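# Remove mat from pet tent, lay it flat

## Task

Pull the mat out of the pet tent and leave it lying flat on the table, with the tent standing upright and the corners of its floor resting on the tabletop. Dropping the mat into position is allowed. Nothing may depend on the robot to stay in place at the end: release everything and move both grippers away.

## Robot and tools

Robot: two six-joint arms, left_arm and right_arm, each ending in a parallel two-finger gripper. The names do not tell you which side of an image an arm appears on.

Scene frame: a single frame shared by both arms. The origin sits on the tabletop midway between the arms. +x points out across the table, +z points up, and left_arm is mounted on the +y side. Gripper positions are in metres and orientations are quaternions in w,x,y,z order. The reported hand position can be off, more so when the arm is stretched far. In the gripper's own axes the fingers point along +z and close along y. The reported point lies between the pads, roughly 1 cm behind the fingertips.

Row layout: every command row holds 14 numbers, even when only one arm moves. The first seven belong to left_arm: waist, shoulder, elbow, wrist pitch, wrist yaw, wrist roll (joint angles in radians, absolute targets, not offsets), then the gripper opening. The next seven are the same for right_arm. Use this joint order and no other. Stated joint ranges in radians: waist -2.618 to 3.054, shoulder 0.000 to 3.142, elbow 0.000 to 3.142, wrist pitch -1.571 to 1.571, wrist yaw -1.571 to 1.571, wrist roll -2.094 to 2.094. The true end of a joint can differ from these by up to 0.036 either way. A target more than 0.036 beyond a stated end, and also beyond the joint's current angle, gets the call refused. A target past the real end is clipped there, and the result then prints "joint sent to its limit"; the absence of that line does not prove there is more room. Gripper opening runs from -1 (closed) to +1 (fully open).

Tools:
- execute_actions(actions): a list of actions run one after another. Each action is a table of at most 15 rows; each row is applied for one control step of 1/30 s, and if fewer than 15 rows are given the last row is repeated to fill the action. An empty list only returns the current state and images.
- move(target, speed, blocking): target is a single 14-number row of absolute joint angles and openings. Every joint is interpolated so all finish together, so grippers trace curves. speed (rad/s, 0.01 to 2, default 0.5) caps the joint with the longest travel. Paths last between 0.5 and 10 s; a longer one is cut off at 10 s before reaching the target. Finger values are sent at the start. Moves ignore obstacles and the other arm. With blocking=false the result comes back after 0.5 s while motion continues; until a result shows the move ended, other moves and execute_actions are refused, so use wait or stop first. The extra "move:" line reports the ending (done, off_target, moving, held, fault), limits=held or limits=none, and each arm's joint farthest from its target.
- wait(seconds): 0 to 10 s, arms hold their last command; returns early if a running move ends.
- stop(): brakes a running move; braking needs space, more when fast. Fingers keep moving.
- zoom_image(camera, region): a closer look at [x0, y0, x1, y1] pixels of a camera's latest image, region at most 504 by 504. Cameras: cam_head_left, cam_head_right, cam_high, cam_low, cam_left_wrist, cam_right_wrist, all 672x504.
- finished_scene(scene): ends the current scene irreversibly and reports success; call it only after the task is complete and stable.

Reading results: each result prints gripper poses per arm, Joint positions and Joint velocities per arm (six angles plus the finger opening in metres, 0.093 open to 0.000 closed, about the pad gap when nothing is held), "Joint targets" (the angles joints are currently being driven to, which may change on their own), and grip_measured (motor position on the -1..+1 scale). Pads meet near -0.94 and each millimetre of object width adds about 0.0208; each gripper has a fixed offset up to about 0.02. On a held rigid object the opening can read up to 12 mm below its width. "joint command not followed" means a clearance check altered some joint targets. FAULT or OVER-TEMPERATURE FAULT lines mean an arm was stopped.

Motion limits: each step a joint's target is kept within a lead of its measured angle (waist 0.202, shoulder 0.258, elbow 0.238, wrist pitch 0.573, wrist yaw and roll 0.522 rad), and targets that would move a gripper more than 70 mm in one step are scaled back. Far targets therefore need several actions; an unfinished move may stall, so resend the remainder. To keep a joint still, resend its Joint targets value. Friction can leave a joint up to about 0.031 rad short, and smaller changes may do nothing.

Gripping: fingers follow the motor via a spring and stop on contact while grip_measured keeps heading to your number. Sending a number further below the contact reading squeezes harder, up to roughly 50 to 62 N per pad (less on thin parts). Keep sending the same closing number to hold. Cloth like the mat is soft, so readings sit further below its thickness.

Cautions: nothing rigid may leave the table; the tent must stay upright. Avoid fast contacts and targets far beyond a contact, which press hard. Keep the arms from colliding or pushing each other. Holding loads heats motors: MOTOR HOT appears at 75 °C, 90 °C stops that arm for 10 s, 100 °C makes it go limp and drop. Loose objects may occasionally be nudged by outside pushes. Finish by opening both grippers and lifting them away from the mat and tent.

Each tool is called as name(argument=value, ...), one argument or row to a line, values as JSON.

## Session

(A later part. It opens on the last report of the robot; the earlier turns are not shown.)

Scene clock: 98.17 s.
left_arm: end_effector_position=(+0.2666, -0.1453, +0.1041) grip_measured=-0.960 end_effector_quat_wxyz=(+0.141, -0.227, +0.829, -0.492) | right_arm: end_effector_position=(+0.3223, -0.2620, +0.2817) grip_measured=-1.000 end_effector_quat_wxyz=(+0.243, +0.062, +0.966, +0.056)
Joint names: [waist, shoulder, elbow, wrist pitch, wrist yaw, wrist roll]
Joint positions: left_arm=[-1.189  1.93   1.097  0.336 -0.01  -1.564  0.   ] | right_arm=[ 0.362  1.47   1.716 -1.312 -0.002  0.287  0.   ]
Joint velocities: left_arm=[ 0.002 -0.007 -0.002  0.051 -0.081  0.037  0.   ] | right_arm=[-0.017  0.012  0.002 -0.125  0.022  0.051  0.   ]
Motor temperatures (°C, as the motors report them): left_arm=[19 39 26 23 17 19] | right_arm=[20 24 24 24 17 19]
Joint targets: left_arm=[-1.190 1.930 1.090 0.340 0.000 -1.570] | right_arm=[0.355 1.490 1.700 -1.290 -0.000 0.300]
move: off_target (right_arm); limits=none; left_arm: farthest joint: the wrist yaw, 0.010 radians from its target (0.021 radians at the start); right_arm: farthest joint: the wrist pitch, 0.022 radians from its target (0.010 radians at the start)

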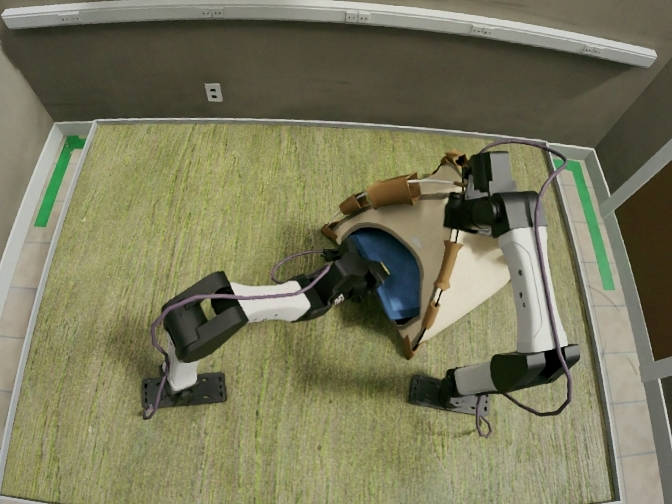

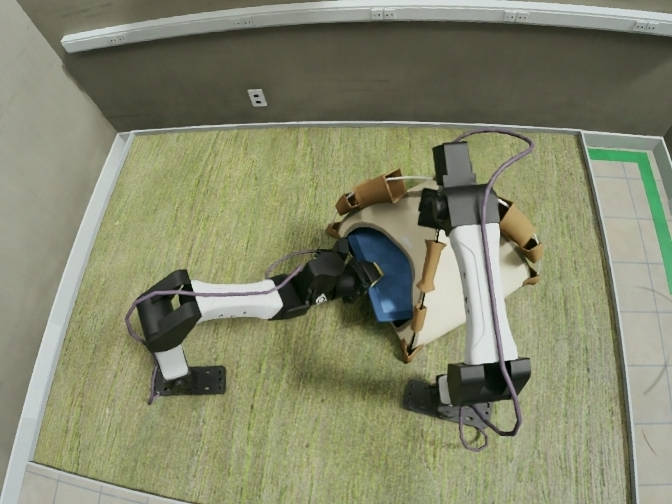

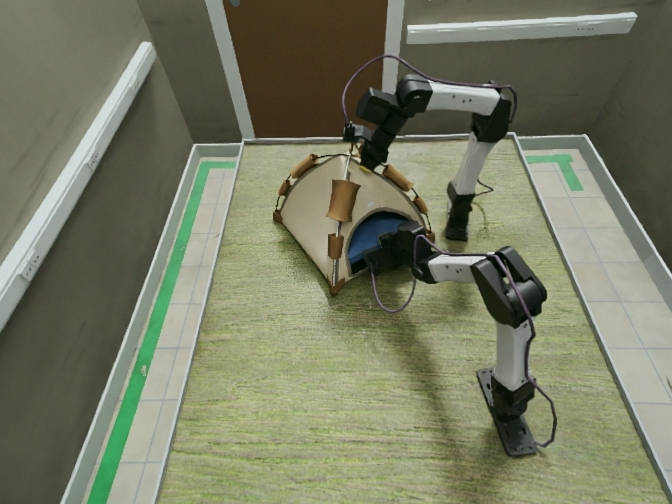

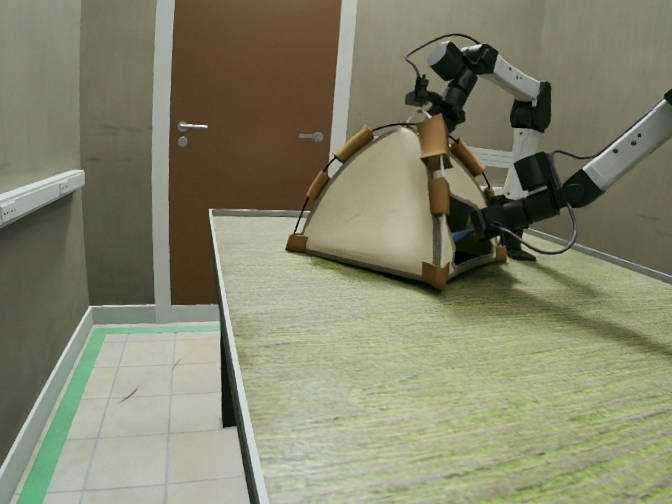

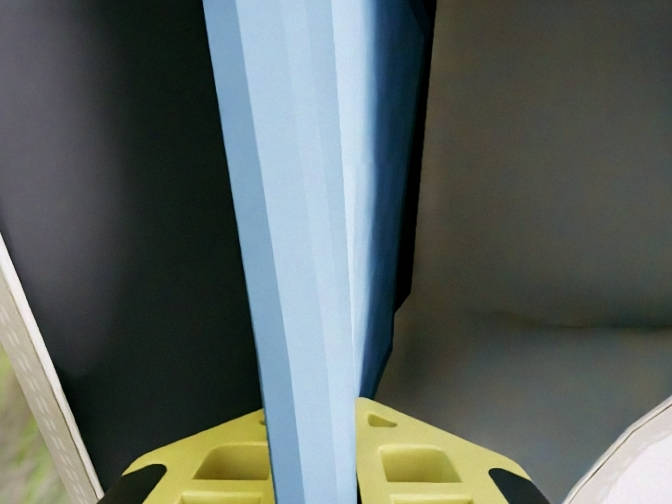

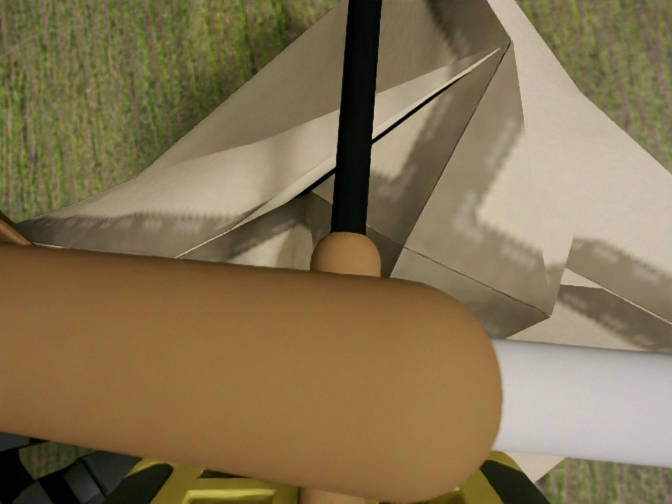

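move(
  target=[-1.22,1.66,0.70,0.46,0,-1.57,-1,0.355,1.49,1.70,-1.29,0,0.3,-1],
  speed=0.2,
)

Scene clock: 101.00 s.
left_arm: end_effector_position=(+0.2185, -0.0806, +0.0994) grip_measured=-0.960 end_effector_quat_wxyz=(+0.136, -0.218, +0.827, -0.500) | right_arm: end_effector_position=(+0.3192, -0.2576, +0.2805) grip_measured=-1.000 end_effector_quat_wxyz=(+0.235, +0.058, +0.968, +0.069)
Joint names: [waist, shoulder, elbow, wrist pitch, wrist yaw, wrist roll]
Joint positions: left_arm=[-1.205  1.68   0.731  0.467 -0.003 -1.564  0.   ] | right_arm=[ 0.362  1.47   1.716 -1.323 -0.031  0.287  0.   ]
Joint velocities: left_arm=[-0.007  0.002 -0.002  0.007 -0.022 -0.037  0.   ] | right_arm=[ 0.002  0.002 -0.012  0.022  0.066  0.007  0.   ]
Motor temperatures (°C, as the motors report them): left_arm=[19 39 26 23 17 19] | right_arm=[20 24 24 24 17 19]
Joint targets: left_arm=[-1.220 1.660 0.700 0.460 -0.000 -1.570] | right_arm=[0.355 1.490 1.700 -1.290 -0.000 0.300]
move: off_target (left_arm, right_arm); limits=none; left_arm: farthest joint: the elbow, 0.031 radians from its target (0.397 radians at the start); right_arm: farthest joint: the wrist pitch, 0.033 radians from its target (0.022 radians at the start)

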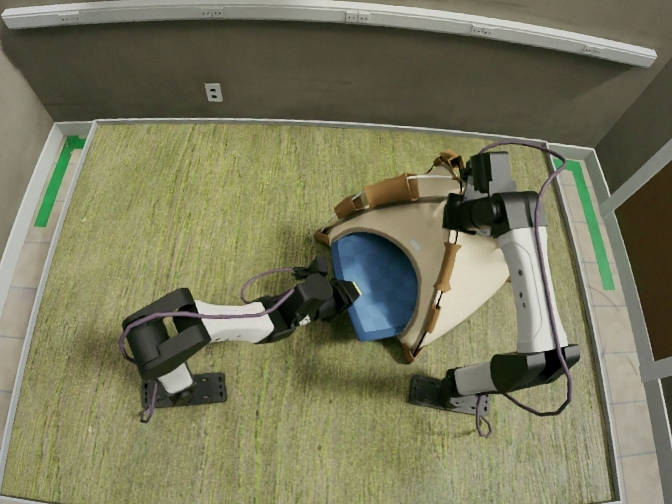

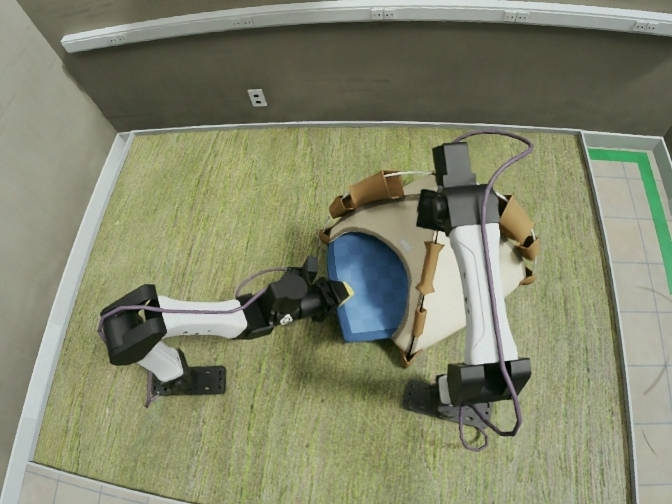

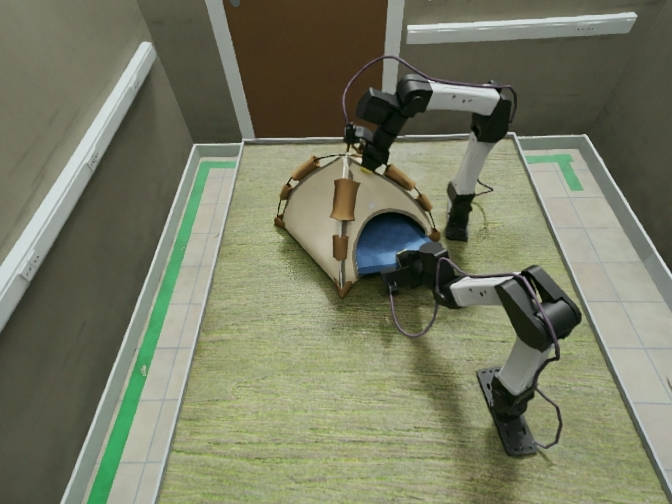

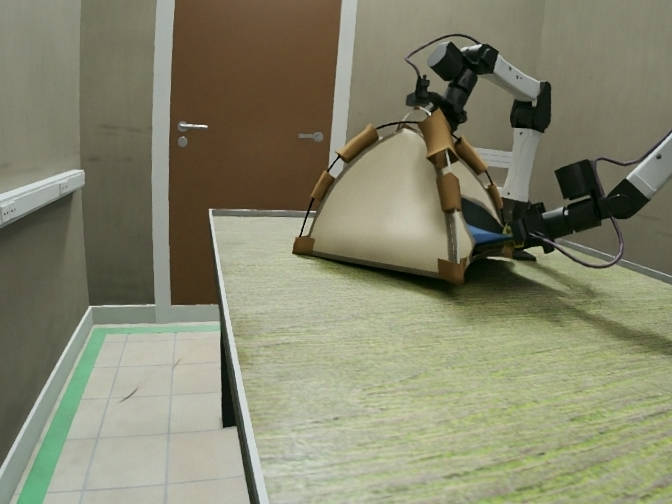

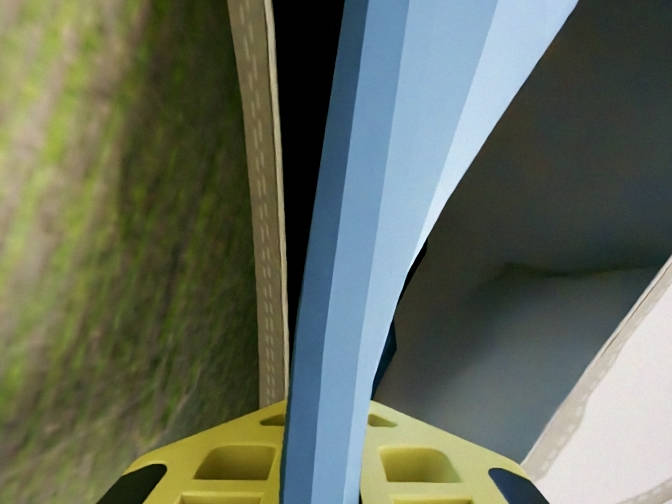

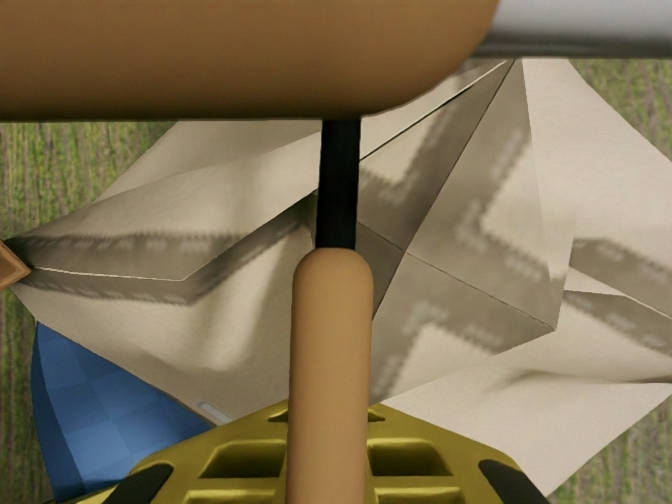

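move(
  target=[-1.3,1.47,0.50,0.46,0,-1.57,-1,0.355,1.49,1.70,-1.29,0,0.3,-1],
  speed=0.15,
)

Scene clock: 103.17 s.
left_arm: end_effector_position=(+0.1724, -0.0496, +0.1029) grip_measured=-0.960 end_effector_quat_wxyz=(+0.131, -0.194, +0.829, -0.508) | right_arm: end_effector_position=(+0.3120, -0.2542, +0.2773) grip_measured=-1.000 end_effector_quat_wxyz=(+0.218, +0.055, +0.971, +0.077)
Joint names: [waist, shoulder, elbow, wrist pitch, wrist yaw, wrist roll]
Joint positions: left_arm=[-1.278  1.489  0.537  0.485 -0.033 -1.564  0.   ] | right_arm=[ 0.363  1.47   1.716 -1.353 -0.054  0.287  0.   ]
Joint velocities: left_arm=[-0.007 -0.007 -0.012 -0.007 -0.007  0.022  0.   ] | right_arm=[ 0.012  0.002 -0.002  0.022  0.066 -0.007  0.   ]
Motor temperatures (°C, as the motors report them): left_arm=[19 39 25 23 17 19] | right_arm=[20 24 24 24 17 19]
Joint targets: left_arm=[-1.300 1.470 0.500 0.460 -0.000 -1.570] | right_arm=[0.355 1.490 1.700 -1.290 -0.000 0.300]
move: off_target (left_arm, right_arm); limits=none; left_arm: farthest joint: the elbow, 0.037 radians from its target (0.231 radians at the start); right_arm: farthest joint: the wrist pitch, 0.063 radians from its target (0.033 radians at the start)

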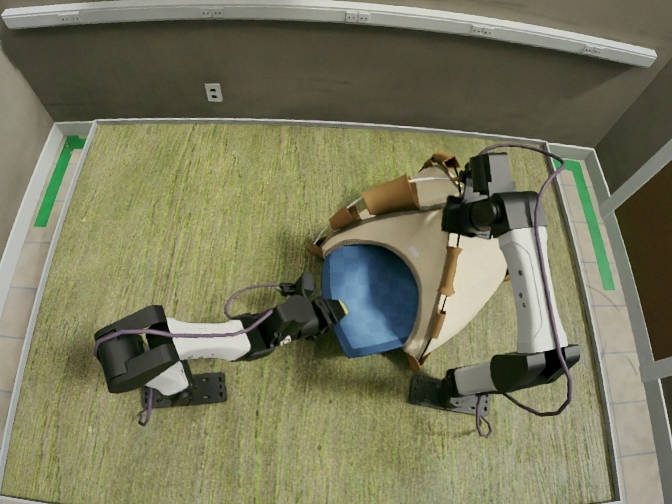

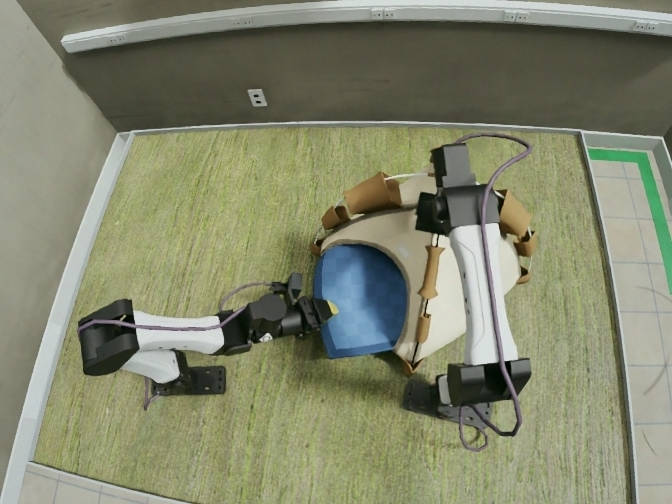

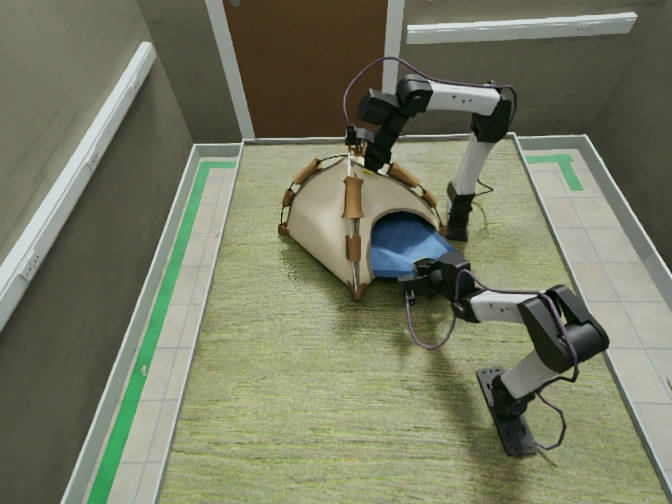

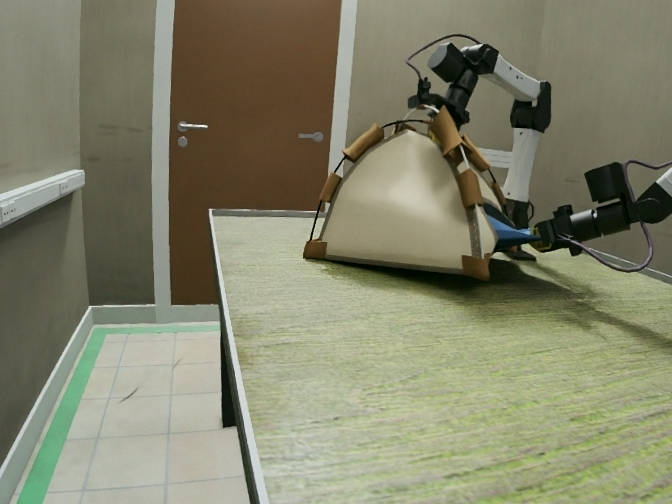

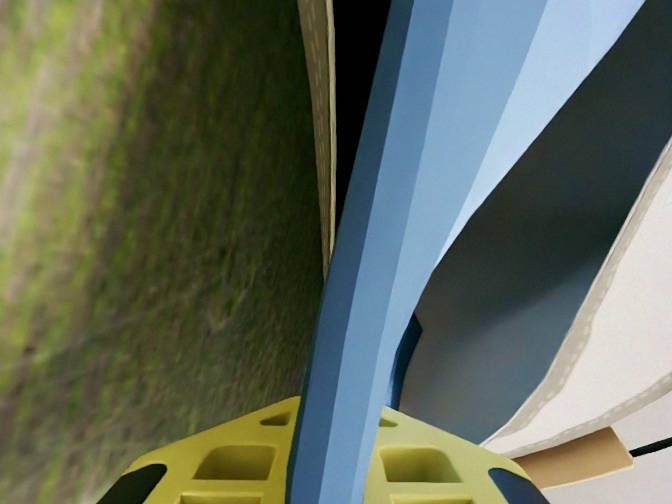

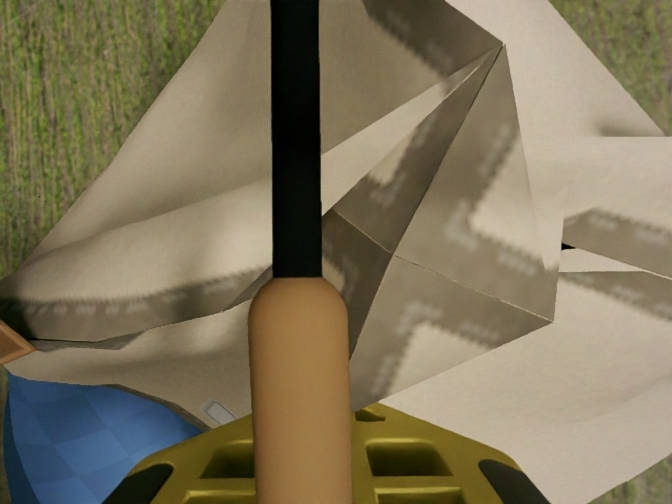

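move(
  target=[-1.3,1.49,0.60,0.44,0,-2.07,-1,0.355,1.49,1.70,-1.29,0,0.3,-1],
  speed=0.3,
)

Scene clock: 106.03 s.
left_arm: end_effector_position=(+0.1740, -0.0592, +0.1163) grip_measured=-0.961 end_effector_quat_wxyz=(+0.003, -0.380, +0.755, -0.535) | right_arm: end_effector_position=(+0.3084, -0.2531, +0.2757) grip_measured=-1.000 end_effector_quat_wxyz=(+0.211, +0.050, +0.973, +0.075)
Joint names: [waist, shoulder, elbow, wrist pitch, wrist yaw, wrist roll]
Joint positions: left_arm=[-1.282  1.489  0.579  0.467 -0.026 -2.045  0.   ] | right_arm=[ 0.37   1.47   1.716 -1.368 -0.053  0.283  0.   ]
Joint velocities: left_arm=[-0.002 -0.002 -0.002  0.022 -0.037  0.007  0.   ] | right_arm=[ 0.022  0.002 -0.012  0.037 -0.154 -0.051  0.   ]
Motor temperatures (°C, as the motors report them): left_arm=[19 38 26 23 17 19] | right_arm=[20 24 24 25 17 19]
Joint targets: left_arm=[-1.300 1.490 0.600 0.440 0.000 -2.070] | right_arm=[0.355 1.490 1.700 -1.290 -0.000 0.300]
move: off_target (left_arm, right_arm); limits=none; left_arm: farthest joint: the wrist pitch, 0.027 radians from its target (0.045 radians at the start); right_arm: farthest joint: the wrist pitch, 0.078 radians from its target (0.063 radians at the start)

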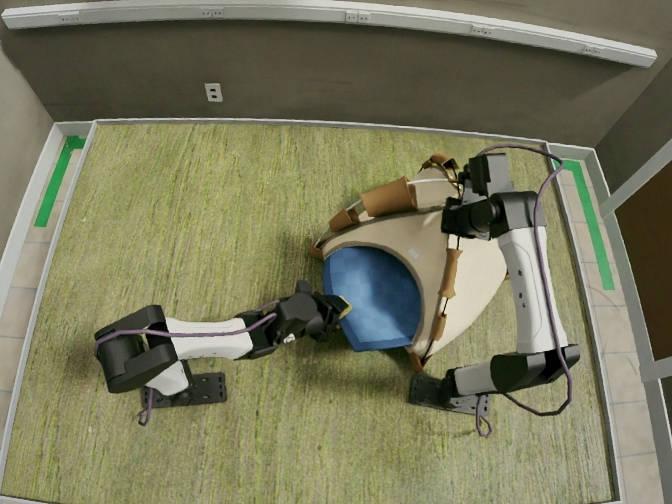

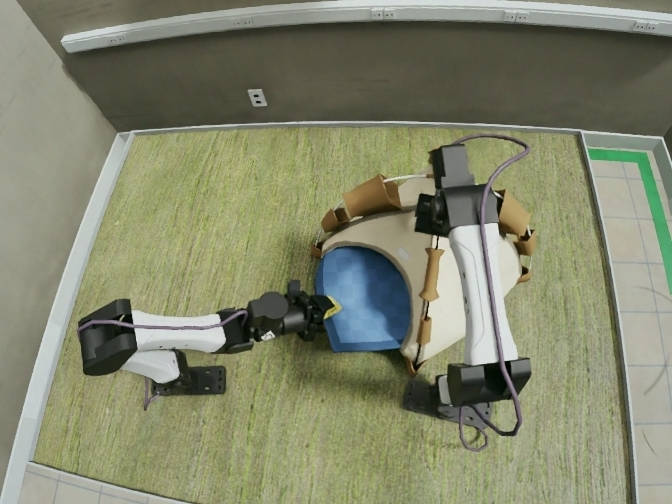

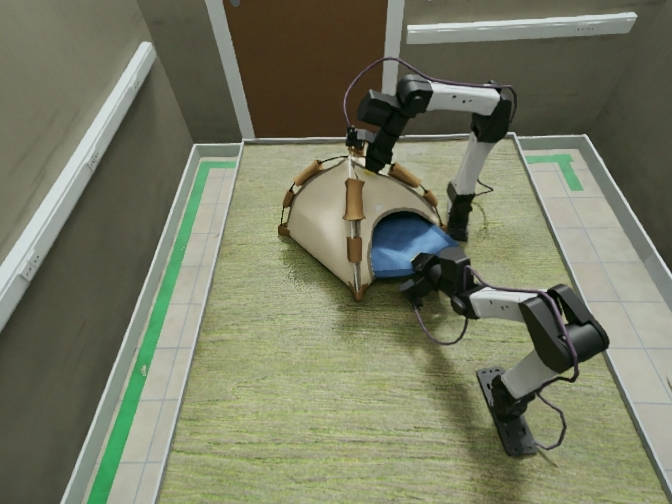

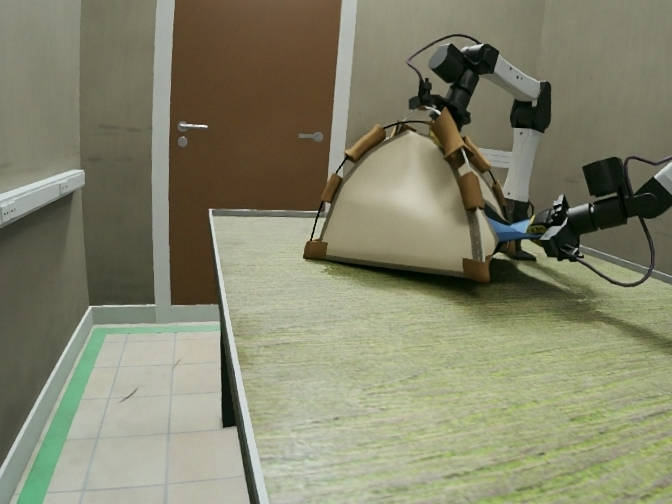

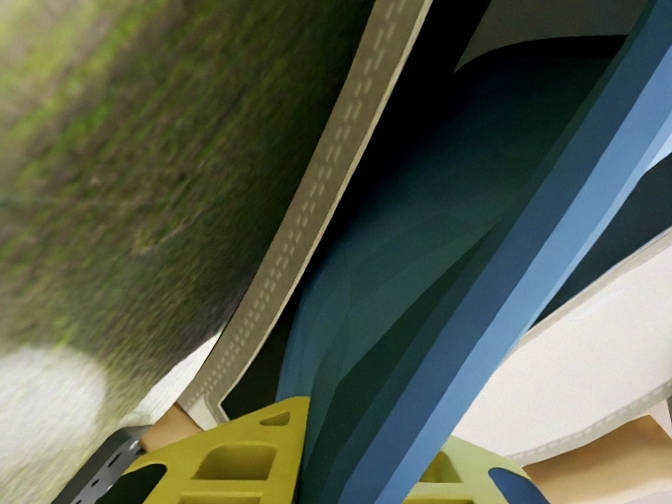

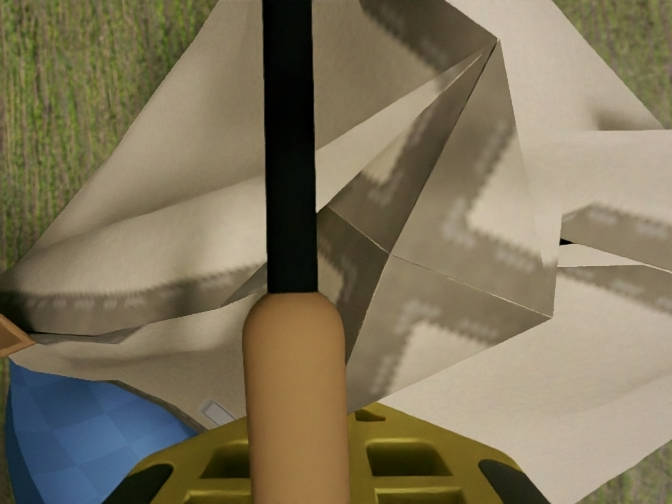

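move(
  target=[-1.3,1.49,0.60,0.44,0,-0.85,-1,0.355,1.49,1.70,-1.29,0,0.3,-1],
  speed=0.5,
)

Scene clock: 109.67 s.
left_arm: end_effector_position=(+0.1759, -0.0583, +0.1164) grip_measured=-0.961 end_effector_quat_wxyz=(+0.303, +0.099, +0.839, -0.441) | right_arm: end_effector_position=(+0.3104, -0.2534, +0.2765) grip_measured=-1.000 end_effector_quat_wxyz=(+0.216, +0.049, +0.973, +0.070)
Joint names: [waist, shoulder, elbow, wrist pitch, wrist yaw, wrist roll]
Joint positions: left_arm=[-1.282  1.489  0.579  0.467 -0.039 -0.869  0.   ] | right_arm=[ 0.374  1.47   1.716 -1.36  -0.041  0.282  0.   ]
Joint velocities: left_arm=[-0.002 -0.012 -0.017  0.007  0.022  0.051  0.   ] | right_arm=[-0.012 -0.007  0.007  0.037 -0.037  0.037  0.   ]
Motor temperatures (°C, as the motors report them): left_arm=[19 36 26 23 17 19] | right_arm=[20 24 24 25 17 19]
Joint targets: left_arm=[-1.300 1.490 0.600 0.440 -0.000 -0.850] | right_arm=[0.355 1.490 1.700 -1.290 0.000 0.300]
move: off_target (left_arm, right_arm); limits=none; left_arm: farthest joint: the wrist yaw, 0.039 radians from its target (0.026 radians at the start); right_arm: farthest joint: the wrist pitch, 0.070 radians from its target (0.078 radians at the start)

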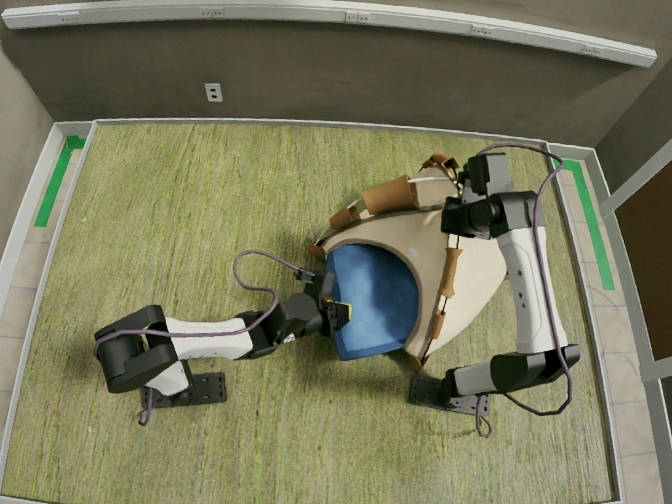

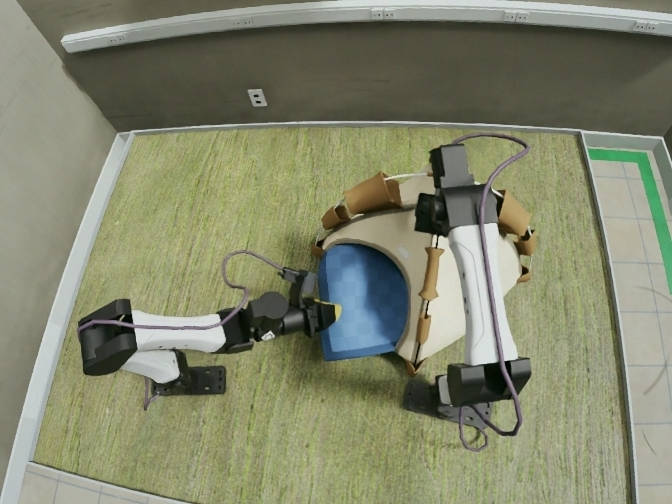

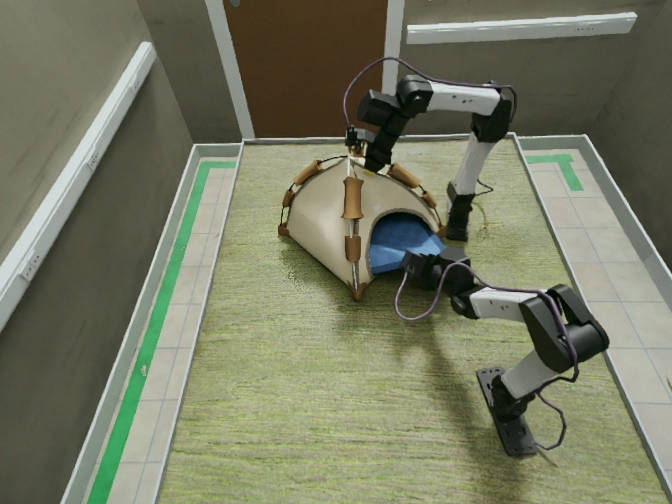

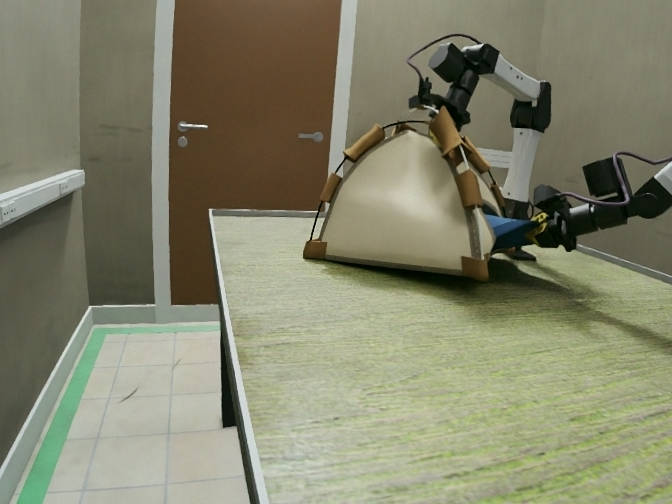

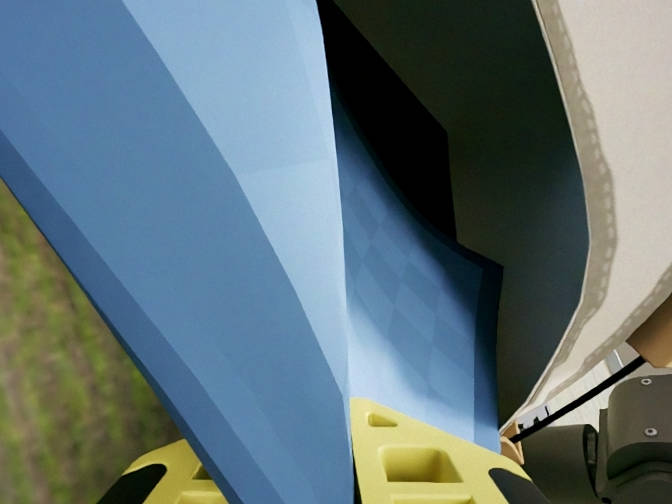

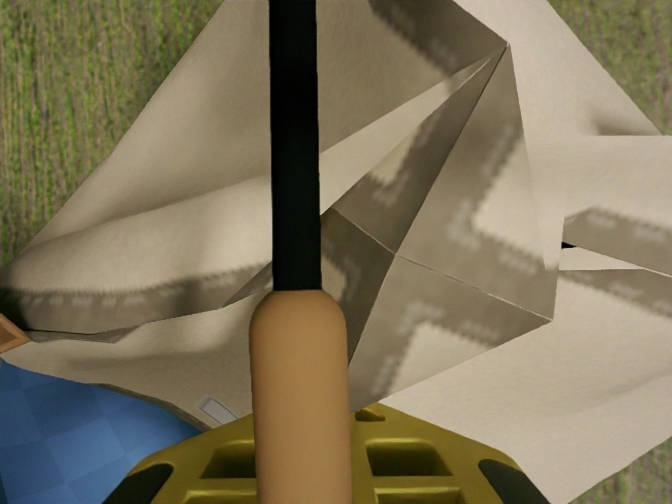

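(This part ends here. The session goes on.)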